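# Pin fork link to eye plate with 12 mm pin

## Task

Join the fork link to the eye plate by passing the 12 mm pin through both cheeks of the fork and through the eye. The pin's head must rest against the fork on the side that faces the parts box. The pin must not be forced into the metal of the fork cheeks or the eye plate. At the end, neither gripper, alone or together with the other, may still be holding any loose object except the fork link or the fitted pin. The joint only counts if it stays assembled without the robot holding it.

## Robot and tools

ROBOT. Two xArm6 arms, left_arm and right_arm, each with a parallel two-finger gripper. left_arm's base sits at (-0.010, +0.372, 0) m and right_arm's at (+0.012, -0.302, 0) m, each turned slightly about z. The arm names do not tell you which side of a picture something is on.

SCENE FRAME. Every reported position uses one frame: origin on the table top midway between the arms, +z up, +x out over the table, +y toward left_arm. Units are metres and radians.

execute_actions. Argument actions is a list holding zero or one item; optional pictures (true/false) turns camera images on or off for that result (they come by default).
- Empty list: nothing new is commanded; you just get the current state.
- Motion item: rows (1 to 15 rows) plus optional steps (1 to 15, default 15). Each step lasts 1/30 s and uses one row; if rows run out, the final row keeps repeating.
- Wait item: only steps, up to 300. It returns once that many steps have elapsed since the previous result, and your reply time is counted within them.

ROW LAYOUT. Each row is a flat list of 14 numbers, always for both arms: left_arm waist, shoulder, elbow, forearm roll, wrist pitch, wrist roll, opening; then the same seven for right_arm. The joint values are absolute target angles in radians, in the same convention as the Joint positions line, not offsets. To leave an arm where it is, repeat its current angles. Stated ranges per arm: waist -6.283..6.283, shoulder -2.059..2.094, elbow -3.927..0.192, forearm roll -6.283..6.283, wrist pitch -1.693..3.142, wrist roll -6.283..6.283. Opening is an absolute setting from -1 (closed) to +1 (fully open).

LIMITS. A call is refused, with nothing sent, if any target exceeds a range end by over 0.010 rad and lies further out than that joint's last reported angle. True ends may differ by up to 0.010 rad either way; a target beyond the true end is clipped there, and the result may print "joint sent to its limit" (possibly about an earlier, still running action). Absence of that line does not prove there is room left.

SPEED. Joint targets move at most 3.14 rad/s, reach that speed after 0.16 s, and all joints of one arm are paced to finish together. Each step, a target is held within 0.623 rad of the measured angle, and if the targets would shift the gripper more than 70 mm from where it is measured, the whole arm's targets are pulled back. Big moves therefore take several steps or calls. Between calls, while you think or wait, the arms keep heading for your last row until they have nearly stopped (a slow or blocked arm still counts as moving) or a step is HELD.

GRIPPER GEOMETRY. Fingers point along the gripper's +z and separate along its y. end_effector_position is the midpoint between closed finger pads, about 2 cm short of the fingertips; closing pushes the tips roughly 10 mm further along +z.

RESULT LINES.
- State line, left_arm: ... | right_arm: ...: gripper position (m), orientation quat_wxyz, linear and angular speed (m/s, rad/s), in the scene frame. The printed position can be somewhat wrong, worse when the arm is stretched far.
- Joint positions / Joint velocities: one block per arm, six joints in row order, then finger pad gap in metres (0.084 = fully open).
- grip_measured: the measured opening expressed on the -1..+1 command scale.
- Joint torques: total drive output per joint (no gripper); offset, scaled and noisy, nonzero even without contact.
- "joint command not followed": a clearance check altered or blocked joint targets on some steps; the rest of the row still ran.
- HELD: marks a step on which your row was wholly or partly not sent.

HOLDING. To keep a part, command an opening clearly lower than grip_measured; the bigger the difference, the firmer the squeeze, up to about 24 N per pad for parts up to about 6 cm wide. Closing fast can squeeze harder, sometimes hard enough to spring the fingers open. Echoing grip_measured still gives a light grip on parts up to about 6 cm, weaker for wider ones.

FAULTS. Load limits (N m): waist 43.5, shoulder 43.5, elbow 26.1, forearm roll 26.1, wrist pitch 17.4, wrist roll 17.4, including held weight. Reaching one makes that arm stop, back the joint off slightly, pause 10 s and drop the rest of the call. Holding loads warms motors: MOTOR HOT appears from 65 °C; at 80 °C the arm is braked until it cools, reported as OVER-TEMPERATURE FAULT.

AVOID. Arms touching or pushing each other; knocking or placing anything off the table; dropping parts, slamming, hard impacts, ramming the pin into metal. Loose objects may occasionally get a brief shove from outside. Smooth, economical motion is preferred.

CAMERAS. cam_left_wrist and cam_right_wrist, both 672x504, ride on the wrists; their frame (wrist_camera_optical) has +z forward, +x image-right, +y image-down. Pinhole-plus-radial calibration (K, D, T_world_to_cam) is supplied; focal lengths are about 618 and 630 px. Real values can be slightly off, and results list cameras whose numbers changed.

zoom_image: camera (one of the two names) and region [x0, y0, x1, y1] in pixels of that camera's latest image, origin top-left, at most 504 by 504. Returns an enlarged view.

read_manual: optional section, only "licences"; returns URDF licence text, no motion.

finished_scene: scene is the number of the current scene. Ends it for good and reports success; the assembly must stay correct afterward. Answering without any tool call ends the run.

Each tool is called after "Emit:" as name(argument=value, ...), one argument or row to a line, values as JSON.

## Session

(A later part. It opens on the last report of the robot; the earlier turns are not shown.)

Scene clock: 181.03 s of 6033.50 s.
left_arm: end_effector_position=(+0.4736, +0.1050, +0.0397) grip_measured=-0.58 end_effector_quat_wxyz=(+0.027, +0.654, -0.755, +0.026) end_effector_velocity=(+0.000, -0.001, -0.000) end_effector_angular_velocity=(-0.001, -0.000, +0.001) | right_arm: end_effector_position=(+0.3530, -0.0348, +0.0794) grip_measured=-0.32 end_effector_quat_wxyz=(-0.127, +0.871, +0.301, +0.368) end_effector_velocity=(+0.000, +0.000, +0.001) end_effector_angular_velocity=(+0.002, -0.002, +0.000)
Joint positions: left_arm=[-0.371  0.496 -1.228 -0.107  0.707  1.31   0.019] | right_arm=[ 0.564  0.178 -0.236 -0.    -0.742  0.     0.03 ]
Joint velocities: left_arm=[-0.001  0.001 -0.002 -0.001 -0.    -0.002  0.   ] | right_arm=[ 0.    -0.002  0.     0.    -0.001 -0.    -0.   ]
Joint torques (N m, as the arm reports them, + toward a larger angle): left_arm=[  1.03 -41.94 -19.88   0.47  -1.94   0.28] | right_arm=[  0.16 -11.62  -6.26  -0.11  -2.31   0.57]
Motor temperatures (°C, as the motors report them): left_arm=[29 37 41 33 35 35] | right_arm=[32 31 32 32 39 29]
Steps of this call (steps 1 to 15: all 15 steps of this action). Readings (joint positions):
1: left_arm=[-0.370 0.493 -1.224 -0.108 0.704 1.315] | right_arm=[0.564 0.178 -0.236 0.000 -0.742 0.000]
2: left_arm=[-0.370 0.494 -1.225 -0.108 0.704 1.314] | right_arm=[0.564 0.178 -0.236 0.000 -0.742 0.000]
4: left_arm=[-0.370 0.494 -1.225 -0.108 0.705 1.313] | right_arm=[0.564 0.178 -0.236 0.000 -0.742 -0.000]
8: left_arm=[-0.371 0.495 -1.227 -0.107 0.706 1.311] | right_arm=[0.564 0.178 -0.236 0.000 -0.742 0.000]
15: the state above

Emit:
execute_actions(
  actions=[
    {"rows":[[-0.3755,0.4995,-1.2318,-0.107,0.7068,1.3062,-0.7,0.564,0.178,-0.236,0,-0.742,0,-0.3],[-0.3755,0.4995,-1.2318,-0.107,0.7068,1.3062,-0.7,0.564,0.178,-0.236,0,-0.742,0,-0.3],[-0.3755,0.4995,-1.2318,-0.107,0.7068,1.3062,-0.7,0.564,0.178,-0.236,0,-0.742,0,-0.3],[-0.3755,0.4995,-1.2318,-0.107,0.7068,1.3062,-0.7,0.564,0.178,-0.236,0,-0.742,0,-0.3],[-0.3789,0.5015,-1.2352,-0.107,0.7082,1.3028,-0.7,0.564,0.178,-0.236,0,-0.742,0,-0.3]]},
  ],
)

Scene clock: 187.60 s of 6033.50 s.
left_arm: end_effector_position=(+0.4728, +0.1004, +0.0392) grip_measured=-0.58 end_effector_quat_wxyz=(+0.027, +0.654, -0.756, +0.026) end_effector_velocity=(-0.000, -0.000, -0.001) end_effector_angular_velocity=(+0.001, +0.002, +0.002) | right_arm: end_effector_position=(+0.3530, -0.0348, +0.0794) grip_measured=-0.32 end_effector_quat_wxyz=(-0.127, +0.871, +0.301, +0.368) end_effector_velocity=(-0.000, -0.000, -0.000) end_effector_angular_velocity=(-0.000, +0.000, -0.000)
Joint positions: left_arm=[-0.379  0.501 -1.235 -0.107  0.708  1.303  0.019] | right_arm=[ 0.564  0.178 -0.236 -0.    -0.742 -0.     0.03 ]
Joint velocities: left_arm=[-0.     0.001 -0.     0.     0.001 -0.003 -0.   ] | right_arm=[-0.    -0.    -0.    -0.     0.001  0.    -0.   ]
Joint torques (N m, as the arm reports them, + toward a larger angle): left_arm=[ -0.59 -41.07 -19.5    0.2   -1.56   0.24] | right_arm=[ -0.22 -11.69  -6.22   0.03  -2.19   0.62]
Motor temperatures (°C, as the motors report them): left_arm=[29 37 41 33 35 35] | right_arm=[32 31 32 32 39 29]
Steps of this call (steps 1 to 15: the robot went on to your last target; steps 16 to 90: nothing new was sent; then 3.07 s passed at rest; steps 91 to 105: all 15 steps of this action). Readings (joint positions):
91: left_arm=[-0.372 0.497 -1.229 -0.107 0.706 1.309] | right_arm=[0.564 0.178 -0.236 -0.000 -0.742 -0.000]
92: left_arm=[-0.373 0.497 -1.229 -0.107 0.707 1.309] | right_arm=[0.564 0.178 -0.236 -0.000 -0.742 -0.000]
94: left_arm=[-0.374 0.498 -1.231 -0.107 0.707 1.308] | right_arm=[0.564 0.178 -0.236 -0.000 -0.742 0.000]
98: left_arm=[-0.378 0.500 -1.234 -0.107 0.708 1.304] | right_arm=[0.564 0.178 -0.236 -0.000 -0.742 0.000]
105: the state above
camera_calibration (this result's frames):
cam_left_wrist: T_world_to_cam=[[-0.990304, 0.137225, 0.0216136, 0.483556], [0.135026, 0.987411, -0.0823911, -0.0941154], [-0.0326476, -0.0786738, -0.996366, 0.193971], [0, 0, 0, 1]] pos_world=[0.497909, 0.0418351, 0.17506]
cam_right_wrist: T_world_to_cam=[[0.620537, -0.784112, 0.0101324, -0.217622], [-0.539441, -0.436214, -0.720222, 0.298128], [0.569155, 0.441459, -0.693669, -0.00393599], [0, 0, 0, 1]] pos_world=[0.298105, -0.0388545, 0.214193]

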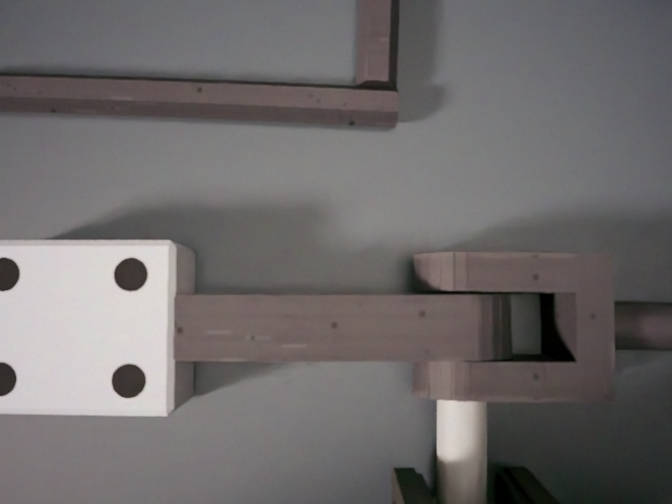

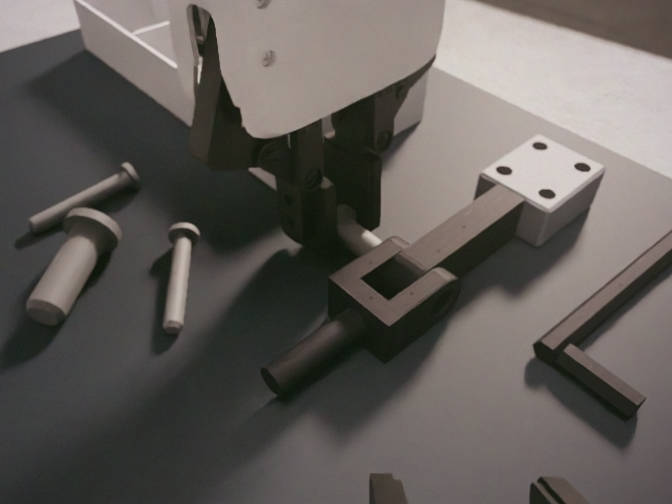

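Free. Continue, slightly lower.

Emit:
execute_actions(
  actions=[
    {"rows":[[-0.3915,0.5105,-1.2478,-0.107,0.7119,1.2902,-0.7,0.564,0.178,-0.236,0,-0.742,0,-0.3]]},
  ],
  pictures=false,
)

Emit:
execute_actions(
  actions=[
    {"rows":[[-0.3974,0.514,-1.2537,-0.107,0.7143,1.2843,-0.7,0.564,0.178,-0.236,0,-0.742,0,-0.3]]},
  ],
  pictures=false,
)

Scene clock: 191.63 s of 6033.50 s.
left_arm: end_effector_position=(+0.4717, +0.0938, +0.0385) grip_measured=-0.58 end_effector_quat_wxyz=(+0.028, +0.654, -0.755, +0.025) end_effector_velocity=(-0.000, -0.001, +0.000) end_effector_angular_velocity=(-0.001, +0.000, +0.001) | right_arm: end_effector_position=(+0.3530, -0.0348, +0.0794) grip_measured=-0.32 end_effector_quat_wxyz=(-0.127, +0.871, +0.301, +0.368) end_effector_velocity=(+0.000, -0.000, -0.000) end_effector_angular_velocity=(+0.000, +0.000, -0.001)
Joint positions: left_arm=[-0.39   0.51  -1.247 -0.107  0.713  1.29   0.019] | right_arm=[ 0.564  0.178 -0.236 -0.    -0.742 -0.     0.03 ]
Joint velocities: left_arm=[-0.001  0.    -0.001 -0.001  0.    -0.002  0.   ] | right_arm=[-0.001  0.     0.     0.    -0.     0.     0.   ]
Joint torques (N m, as the arm reports them, + toward a larger angle): left_arm=[ -5.18 -40.44 -20.7   -0.67  -2.34   0.37] | right_arm=[ -0.3  -11.76  -6.16  -0.14  -2.33   0.61]
Motor temperatures (°C, as the motors report them): left_arm=[29 37 41 33 35 35] | right_arm=[32 31 32 32 39 29]
Steps of this call (steps 1 to 15: the robot went on to your last target; steps 16 to 90: nothing new was sent; then 0.53 s passed at rest; steps 91 to 105: all 15 steps of this action). Readings (joint positions):
91: left_arm=[-0.379 0.502 -1.235 -0.107 0.708 1.302] | right_arm=[0.564 0.178 -0.236 0.000 -0.742 0.000]
92: left_arm=[-0.380 0.503 -1.237 -0.107 0.709 1.300] | right_arm=[0.564 0.178 -0.236 0.000 -0.742 0.000]
94: left_arm=[-0.386 0.507 -1.243 -0.107 0.710 1.295] | right_arm=[0.564 0.178 -0.236 0.000 -0.742 -0.000]
98: left_arm=[-0.390 0.510 -1.246 -0.107 0.712 1.291] | right_arm=[0.564 0.178 -0.236 -0.000 -0.742 0.000]
105: the state above

Scene clock: 192.13 s of 6033.50 s.
left_arm: end_effector_position=(+0.4706, +0.0869, +0.0387) grip_measured=-0.58 end_effector_quat_wxyz=(+0.028, +0.653, -0.757, +0.026) end_effector_velocity=(+0.001, +0.003, +0.000) end_effector_angular_velocity=(+0.000, +0.001, +0.006) | right_arm: end_effector_position=(+0.3530, -0.0348, +0.0794) grip_measured=-0.32 end_effector_quat_wxyz=(-0.127, +0.871, +0.301, +0.368) end_effector_velocity=(+0.000, -0.000, -0.000) end_effector_angular_velocity=(-0.000, +0.001, -0.001)
Joint positions: left_arm=[-0.402  0.515 -1.255 -0.109  0.712  1.284  0.019] | right_arm=[ 0.564  0.178 -0.236 -0.    -0.742  0.     0.03 ]
Joint velocities: left_arm=[ 0.006 -0.002  0.001 -0.     0.003  0.    -0.   ] | right_arm=[-0.001  0.     0.    -0.     0.     0.     0.   ]
Joint torques (N m, as the arm reports them, + toward a larger angle): left_arm=[ -1.03 -42.64 -20.34  -0.12  -1.93   0.35] | right_arm=[ -0.03 -11.62  -6.28  -0.13  -2.32   0.56]
Motor temperatures (°C, as the motors report them): left_arm=[29 37 41 33 35 35] | right_arm=[32 31 32 32 39 29]
Steps of this call (steps 1 to 15: all 15 steps of this action). Readings (joint positions):
1: left_arm=[-0.390 0.510 -1.247 -0.107 0.713 1.290] | right_arm=[0.564 0.178 -0.236 0.000 -0.742 0.000]
2: left_arm=[-0.391 0.511 -1.248 -0.106 0.713 1.289] | right_arm=[0.564 0.178 -0.236 -0.000 -0.742 -0.000]
4: left_arm=[-0.391 0.512 -1.250 -0.106 0.715 1.287] | right_arm=[0.564 0.178 -0.236 -0.000 -0.742 0.000]
8: left_arm=[-0.393 0.513 -1.252 -0.106 0.716 1.285] | right_arm=[0.564 0.178 -0.236 0.000 -0.742 0.000]
15: the state above

Popped through. Release, back off, look.

Emit:
execute_actions(
  actions=[
    {"rows":[[-0.3974,0.514,-1.2537,-0.107,0.7143,1.2843,-0.4,0.564,0.178,-0.236,0,-0.742,0,-0.3]],"steps":8},
  ],
  pictures=false,
)

Emit:
execute_actions(
  actions=[
    {"rows":[[-0.3604,0.492,-1.2167,-0.107,0.6991,1.3213,-0.4,0.564,0.178,-0.236,0,-0.742,0,-0.3]]},
  ],
)

Scene clock: 196.00 s of 6033.50 s.
left_arm: end_effector_position=(+0.4720, +0.0898, +0.0392) grip_measured=-0.42 end_effector_quat_wxyz=(+0.028, +0.654, -0.755, +0.026) end_effector_velocity=(-0.008, -0.002, -0.006) end_effector_angular_velocity=(+0.005, +0.017, -0.006) | right_arm: end_effector_position=(+0.3530, -0.0348, +0.0794) grip_measured=-0.32 end_effector_quat_wxyz=(-0.127, +0.871, +0.301, +0.368) end_effector_velocity=(-0.000, +0.000, -0.000) end_effector_angular_velocity=(-0.000, +0.000, +0.001)
Joint positions: left_arm=[-0.396  0.513 -1.254 -0.107  0.714  1.284  0.026] | right_arm=[ 0.564  0.178 -0.236 -0.    -0.742  0.     0.03 ]
Joint velocities: left_arm=[-0.008  0.006  0.008 -0.004  0.004  0.001  0.   ] | right_arm=[ 0.001  0.001  0.     0.    -0.    -0.     0.   ]
Joint torques (N m, as the arm reports them, + toward a larger angle): left_arm=[ -0.17 -40.21 -18.28   0.35  -1.22   0.38] | right_arm=[ -0.23 -11.64  -6.09  -0.03  -2.29   0.62]
Motor temperatures (°C, as the motors report them): left_arm=[29 37 41 33 35 35] | right_arm=[32 31 32 32 39 29]
Steps of this call (steps 1 to 15: the robot went on to your last target; steps 16 to 90: nothing new was sent; then 0.60 s passed at rest; steps 91 to 98: all 8 steps of this action). Readings (joint positions):
91: left_arm=[-0.397 0.514 -1.254 -0.107 0.714 1.284] | right_arm=[0.564 0.178 -0.236 -0.000 -0.742 0.000]
92: left_arm=[-0.397 0.514 -1.254 -0.107 0.714 1.284] | right_arm=[0.564 0.178 -0.236 0.000 -0.742 -0.000]
94: left_arm=[-0.395 0.513 -1.255 -0.106 0.713 1.284] | right_arm=[0.564 0.178 -0.236 0.000 -0.742 0.000]
98: the state above

Scene clock: 196.50 s of 6033.50 s.
left_arm: end_effector_position=(+0.4743, +0.1111, +0.0384) grip_measured=-0.42 end_effector_quat_wxyz=(+0.027, +0.654, -0.755, +0.026) end_effector_velocity=(+0.000, +0.002, +0.000) end_effector_angular_velocity=(-0.001, -0.000, +0.000) | right_arm: end_effector_position=(+0.3530, -0.0348, +0.0794) grip_measured=-0.32 end_effector_quat_wxyz=(-0.127, +0.871, +0.301, +0.368) end_effector_velocity=(+0.000, +0.000, +0.001) end_effector_angular_velocity=(+0.001, -0.001, -0.000)
Joint positions: left_arm=[-0.361  0.492 -1.217 -0.107  0.699  1.321  0.026] | right_arm=[ 0.564  0.178 -0.236  0.    -0.742  0.     0.03 ]
Joint velocities: left_arm=[ 0.003 -0.002  0.003 -0.001 -0.001  0.004 -0.   ] | right_arm=[ 0.    -0.001  0.     0.    -0.001  0.    -0.   ]
Joint torques (N m, as the arm reports them, + toward a larger angle): left_arm=[ -0.4  -39.36 -18.1    0.25  -1.48   0.35] | right_arm=[ -0.08 -11.96  -6.1   -0.13  -2.33   0.64]
Motor temperatures (°C, as the motors report them): left_arm=[29 37 41 33 35 35] | right_arm=[32 31 32 32 39 29]
Steps of this call (steps 1 to 15: all 15 steps of this action). Readings (joint positions):
1: left_arm=[-0.396 0.513 -1.254 -0.107 0.714 1.285] | right_arm=[0.564 0.178 -0.236 0.000 -0.742 -0.000]
2: left_arm=[-0.393 0.511 -1.250 -0.107 0.712 1.289] | right_arm=[0.564 0.178 -0.236 -0.000 -0.742 -0.000]
4: left_arm=[-0.377 0.502 -1.233 -0.107 0.706 1.305] | right_arm=[0.564 0.178 -0.236 0.000 -0.742 -0.000]
8: left_arm=[-0.363 0.494 -1.220 -0.107 0.701 1.317] | right_arm=[0.564 0.178 -0.236 -0.000 -0.742 -0.000]
15: the state above
camera_calibration (this result's frames):
cam_left_wrist: T_world_to_cam=[[-0.990426, 0.136596, 0.0199252, 0.483811], [0.134554, 0.987535, -0.0816641, -0.104748], [-0.0308318, -0.0782012, -0.996461, 0.193106], [0, 0, 0, 1]] pos_world=[0.499227, 0.0524571, 0.174228]
cam_right_wrist: T_world_to_cam=[[0.620537, -0.784112, 0.0101323, -0.217622], [-0.539441, -0.436214, -0.720222, 0.298128], [0.569155, 0.441459, -0.693669, -0.00393601], [0, 0, 0, 1]] pos_world=[0.298105, -0.0388546, 0.214194]

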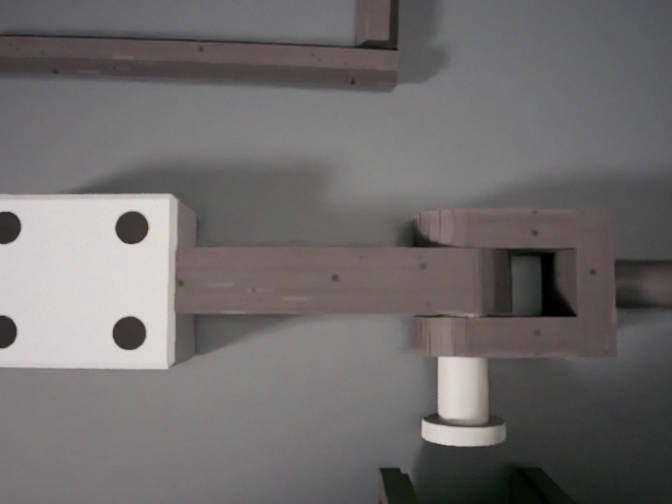

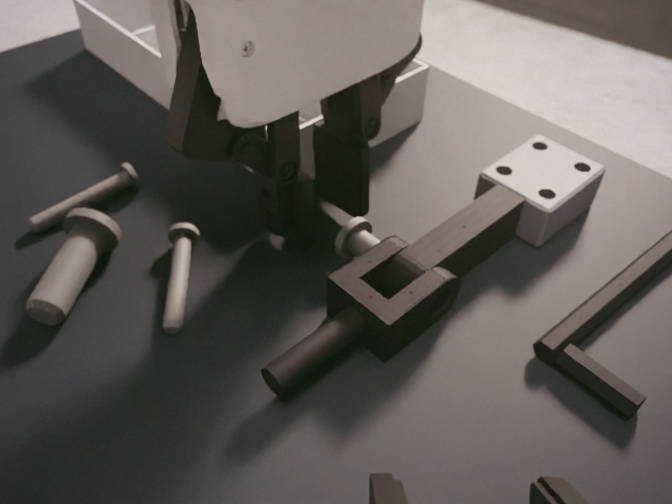

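Emit:
execute_actions(
  actions=[
    {"rows":[[-0.3604,0.492,-1.2167,-0.107,0.6991,1.3213,-1,0.564,0.178,-0.236,0,-0.742,0,-0.3]],"steps":10},
  ],
  pictures=false,
)

Emit:
execute_actions(
  actions=[
    {"rows":[[-0.3755,0.501,-1.2318,-0.107,0.7053,1.3062,-1,0.564,0.178,-0.236,0,-0.742,0,-0.3]]},
  ],
  pictures=false,
)

Emit:
execute_actions(
  actions=[
    {"rows":[[-0.3915,0.5105,-1.2478,-0.107,0.7119,1.2902,-1,0.564,0.178,-0.236,0,-0.742,0,-0.3]]},
  ],
  pictures=false,
)

Emit:
execute_actions(
  actions=[
    {"rows":[[-0.4032,0.5175,-1.2595,-0.107,0.7167,1.2785,-1,0.564,0.178,-0.236,0,-0.742,0,-0.3]]},
  ],
  pictures=false,
)

Emit:
execute_actions(
  actions=[
    {"rows":[[-0.3755,0.501,-1.2318,-0.107,0.7053,1.3062,-1,0.564,0.178,-0.236,0,-0.742,0,-0.3]]},
  ],
)

Scene clock: 204.20 s of 6033.50 s.
left_arm: end_effector_position=(+0.4743, +0.1114, +0.0384) grip_measured=-1.00 end_effector_quat_wxyz=(+0.027, +0.654, -0.755, +0.026) end_effector_velocity=(-0.001, +0.000, -0.001) end_effector_angular_velocity=(+0.001, +0.001, -0.000) | right_arm: end_effector_position=(+0.3530, -0.0348, +0.0794) grip_measured=-0.32 end_effector_quat_wxyz=(-0.127, +0.871, +0.301, +0.368) end_effector_velocity=(+0.000, -0.000, -0.000) end_effector_angular_velocity=(+0.000, -0.000, -0.001)
Joint positions: left_arm=[-0.36   0.492 -1.217 -0.107  0.699  1.321  0.   ] | right_arm=[ 0.564  0.178 -0.236  0.    -0.742  0.     0.03 ]
Joint velocities: left_arm=[0.    0.    0.001 0.    0.    0.    0.   ] | right_arm=[-0.001  0.001 -0.     0.    -0.001  0.    -0.   ]
Joint torques (N m, as the arm reports them, + toward a larger angle): left_arm=[ -0.08 -39.22 -17.94   0.2   -1.31   0.38] | right_arm=[ -0.26 -11.43  -6.05  -0.14  -2.32   0.67]
Motor temperatures (°C, as the motors report them): left_arm=[29 37 40 33 35 35] | right_arm=[32 31 32 32 39 29]
Steps of this call (steps 1 to 15: the robot went on to your last target; steps 16 to 90: nothing new was sent; then 4.37 s passed at rest; steps 91 to 100: all 10 steps of this action). Readings (joint positions):
91: left_arm=[-0.360 0.492 -1.217 -0.107 0.699 1.321] | right_arm=[0.564 0.178 -0.236 -0.000 -0.742 0.000]
92: left_arm=[-0.360 0.492 -1.217 -0.107 0.699 1.321] | right_arm=[0.564 0.178 -0.236 -0.000 -0.742 -0.000]
94: left_arm=[-0.360 0.492 -1.217 -0.107 0.699 1.321] | right_arm=[0.564 0.178 -0.236 0.000 -0.742 0.000]
98: left_arm=[-0.360 0.492 -1.217 -0.107 0.699 1.321] | right_arm=[0.564 0.178 -0.236 -0.000 -0.742 -0.000]
100: the state above

Scene clock: 204.70 s of 6033.50 s.
left_arm: end_effector_position=(+0.4731, +0.1026, +0.0384) grip_measured=-1.00 end_effector_quat_wxyz=(+0.027, +0.654, -0.756, +0.026) end_effector_velocity=(-0.001, -0.001, -0.001) end_effector_angular_velocity=(+0.001, +0.001, -0.001) | right_arm: end_effector_position=(+0.3530, -0.0348, +0.0794) grip_measured=-0.32 end_effector_quat_wxyz=(-0.127, +0.871, +0.301, +0.368) end_effector_velocity=(+0.001, -0.001, +0.000) end_effector_angular_velocity=(-0.000, -0.000, -0.002)
Joint positions: left_arm=[-0.375  0.501 -1.232 -0.107  0.705  1.306  0.   ] | right_arm=[ 0.564  0.178 -0.236 -0.    -0.742  0.     0.03 ]
Joint velocities: left_arm=[-0.001  0.001 -0.     0.     0.    -0.001  0.   ] | right_arm=[-0.002 -0.001 -0.     0.     0.001 -0.     0.   ]
Joint torques (N m, as the arm reports them, + toward a larger angle): left_arm=[ -0.47 -39.5  -18.14   0.    -1.23   0.37] | right_arm=[ -0.24 -11.69  -6.32  -0.1   -2.3    0.6 ]
Motor temperatures (°C, as the motors report them): left_arm=[29 37 40 33 35 35] | right_arm=[32 31 32 32 39 29]
Steps of this call (steps 1 to 15: all 15 steps of this action). Readings (joint positions):
1: left_arm=[-0.361 0.492 -1.217 -0.107 0.699 1.321] | right_arm=[0.564 0.178 -0.236 -0.000 -0.742 0.000]
2: left_arm=[-0.362 0.493 -1.219 -0.107 0.700 1.318] | right_arm=[0.564 0.178 -0.236 -0.000 -0.742 -0.000]
4: left_arm=[-0.369 0.497 -1.226 -0.107 0.703 1.312] | right_arm=[0.564 0.178 -0.236 -0.000 -0.742 0.000]
8: left_arm=[-0.375 0.500 -1.230 -0.107 0.705 1.308] | right_arm=[0.564 0.178 -0.236 -0.000 -0.742 -0.000]
15: the state above

Scene clock: 205.20 s of 6033.50 s.
left_arm: end_effector_position=(+0.4717, +0.0931, +0.0386) grip_measured=-1.00 end_effector_quat_wxyz=(+0.028, +0.654, -0.756, +0.025) end_effector_velocity=(-0.000, -0.001, -0.000) end_effector_angular_velocity=(-0.000, +0.001, +0.000) | right_arm: end_effector_position=(+0.3530, -0.0348, +0.0794) grip_measured=-0.32 end_effector_quat_wxyz=(-0.127, +0.871, +0.301, +0.368) end_effector_velocity=(-0.000, -0.000, -0.001) end_effector_angular_velocity=(+0.000, +0.000, -0.000)
Joint positions: left_arm=[-0.391  0.51  -1.248 -0.107  0.712  1.29   0.   ] | right_arm=[ 0.564  0.178 -0.236 -0.    -0.742  0.     0.03 ]
Joint velocities: left_arm=[-0.001  0.001 -0.001 -0.     0.001 -0.002  0.   ] | right_arm=[ 0.     0.002  0.     0.    -0.002  0.     0.   ]
Joint torques (N m, as the arm reports them, + toward a larger angle): left_arm=[ -0.46 -40.13 -17.99   0.02  -1.09   0.38] | right_arm=[ -0.21 -11.49  -6.14  -0.03  -2.31   0.61]
Motor temperatures (°C, as the motors report them): left_arm=[29 37 40 33 35 35] | right_arm=[32 31 32 32 39 29]
Steps of this call (steps 1 to 15: all 15 steps of this action). Readings (joint positions):
1: left_arm=[-0.375 0.501 -1.232 -0.107 0.705 1.306] | right_arm=[0.564 0.178 -0.236 -0.000 -0.742 0.000]
2: left_arm=[-0.377 0.502 -1.234 -0.107 0.707 1.303] | right_arm=[0.564 0.178 -0.236 -0.000 -0.742 0.000]
4: left_arm=[-0.385 0.507 -1.241 -0.107 0.709 1.297] | right_arm=[0.564 0.178 -0.236 0.000 -0.742 0.000]
8: left_arm=[-0.390 0.510 -1.246 -0.107 0.711 1.292] | right_arm=[0.564 0.178 -0.236 0.000 -0.742 0.000]
15: the state above

Scene clock: 205.70 s of 6033.50 s.
left_arm: end_effector_position=(+0.4706, +0.0863, +0.0386) grip_measured=-1.00 end_effector_quat_wxyz=(+0.028, +0.654, -0.756, +0.025) end_effector_velocity=(-0.001, -0.002, -0.001) end_effector_angular_velocity=(+0.000, +0.000, -0.003) | right_arm: end_effector_position=(+0.3530, -0.0348, +0.0794) grip_measured=-0.32 end_effector_quat_wxyz=(-0.127, +0.871, +0.301, +0.368) end_effector_velocity=(-0.001, +0.001, +0.000) end_effector_angular_velocity=(-0.000, -0.000, +0.003)
Joint positions: left_arm=[-0.403  0.517 -1.259 -0.107  0.717  1.279  0.   ] | right_arm=[ 0.564  0.178 -0.236  0.    -0.742 -0.     0.03 ]
Joint velocities: left_arm=[-0.004  0.002 -0.001 -0.    -0.001 -0.001  0.   ] | right_arm=[ 0.003 -0.     0.     0.     0.    -0.     0.   ]
Joint torques (N m, as the arm reports them, + toward a larger angle): left_arm=[ -1.99 -39.91 -18.05  -0.17  -1.26   0.23] | right_arm=[ -0.13 -11.47  -6.11  -0.16  -2.38   0.64]
Motor temperatures (°C, as the motors report them): left_arm=[29 37 40 33 35 35] | right_arm=[32 31 32 32 39 29]
Steps of this call (steps 1 to 15: all 15 steps of this action). Readings (joint positions):
1: left_arm=[-0.391 0.511 -1.248 -0.107 0.712 1.290] | right_arm=[0.564 0.178 -0.236 -0.000 -0.742 0.000]
2: left_arm=[-0.393 0.512 -1.250 -0.107 0.713 1.288] | right_arm=[0.564 0.178 -0.236 0.000 -0.742 -0.000]
4: left_arm=[-0.398 0.515 -1.255 -0.107 0.715 1.283] | right_arm=[0.564 0.178 -0.236 -0.000 -0.742 -0.000]
8: left_arm=[-0.402 0.517 -1.258 -0.107 0.716 1.280] | right_arm=[0.564 0.178 -0.236 0.000 -0.742 -0.000]
15: the state above

Scene clock: 206.20 s of 6033.50 s.
left_arm: end_effector_position=(+0.4731, +0.1022, +0.0385) grip_measured=-1.00 end_effector_quat_wxyz=(+0.027, +0.654, -0.756, +0.026) end_effector_velocity=(+0.001, +0.002, +0.000) end_effector_angular_velocity=(+0.000, -0.001, -0.000) | right_arm: end_effector_position=(+0.3530, -0.0348, +0.0794) grip_measured=-0.32 end_effector_quat_wxyz=(-0.127, +0.871, +0.301, +0.368) end_effector_velocity=(+0.000, +0.000, +0.001) end_effector_angular_velocity=(+0.001, -0.001, +0.001)
Joint positions: left_arm=[-0.376  0.501 -1.232 -0.107  0.705  1.306  0.   ] | right_arm=[ 0.564  0.178 -0.236  0.    -0.742 -0.     0.03 ]
Joint velocities: left_arm=[ 0.003 -0.002  0.002  0.001 -0.001  0.003  0.   ] | right_arm=[ 0.001 -0.002  0.     0.    -0.     0.    -0.   ]
Joint torques (N m, as the arm reports them, + toward a larger angle): left_arm=[ -0.84 -39.99 -18.3    0.17  -1.35   0.22] | right_arm=[  0.1  -11.53  -6.2   -0.08  -2.34   0.67]
Motor temperatures (°C, as the motors report them): left_arm=[29 37 40 33 35 35] | right_arm=[32 31 32 32 39 29]
Steps of this call (steps 1 to 15: all 15 steps of this action). Readings (joint positions):
1: left_arm=[-0.403 0.517 -1.259 -0.107 0.716 1.279] | right_arm=[0.564 0.178 -0.236 -0.000 -0.742 -0.000]
2: left_arm=[-0.400 0.515 -1.256 -0.107 0.715 1.283] | right_arm=[0.564 0.178 -0.236 0.000 -0.742 -0.000]
4: left_arm=[-0.388 0.508 -1.244 -0.107 0.710 1.294] | right_arm=[0.564 0.178 -0.236 0.000 -0.742 0.000]
8: left_arm=[-0.378 0.502 -1.234 -0.107 0.706 1.303] | right_arm=[0.564 0.178 -0.236 -0.000 -0.742 0.000]
15: the state above
camera_calibration (this result's frames):
cam_left_wrist: T_world_to_cam=[[-0.990324, 0.13713, 0.0213136, 0.483651], [0.134962, 0.987439, -0.0821593, -0.0959318], [-0.0323124, -0.0784877, -0.996391, 0.193179], [0, 0, 0, 1]] pos_world=[0.49816, 0.0435659, 0.174292]
cam_right_wrist: T_world_to_cam=[[0.620537, -0.784112, 0.0101323, -0.217622], [-0.539441, -0.436214, -0.720222, 0.298128], [0.569155, 0.441459, -0.693669, -0.00393595], [0, 0, 0, 1]] pos_world=[0.298105, -0.0388545, 0.214193]

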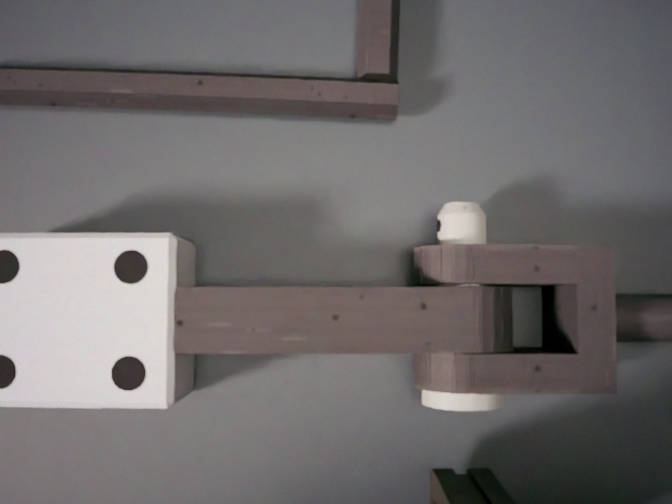

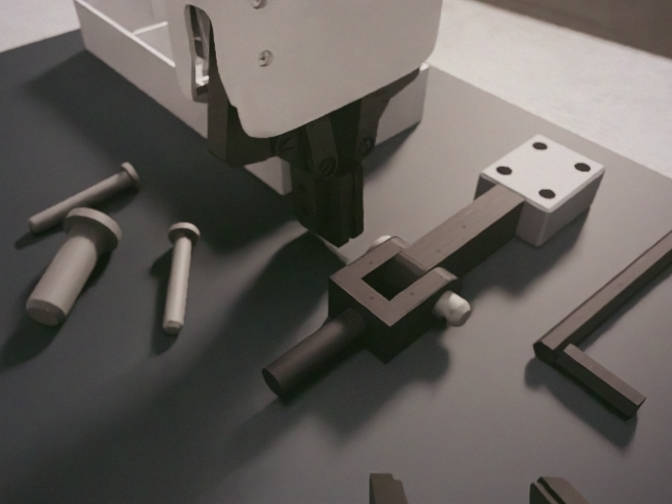

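Emit:
finished_scene(
  scene=2,
)

The scene is finished: the task was done.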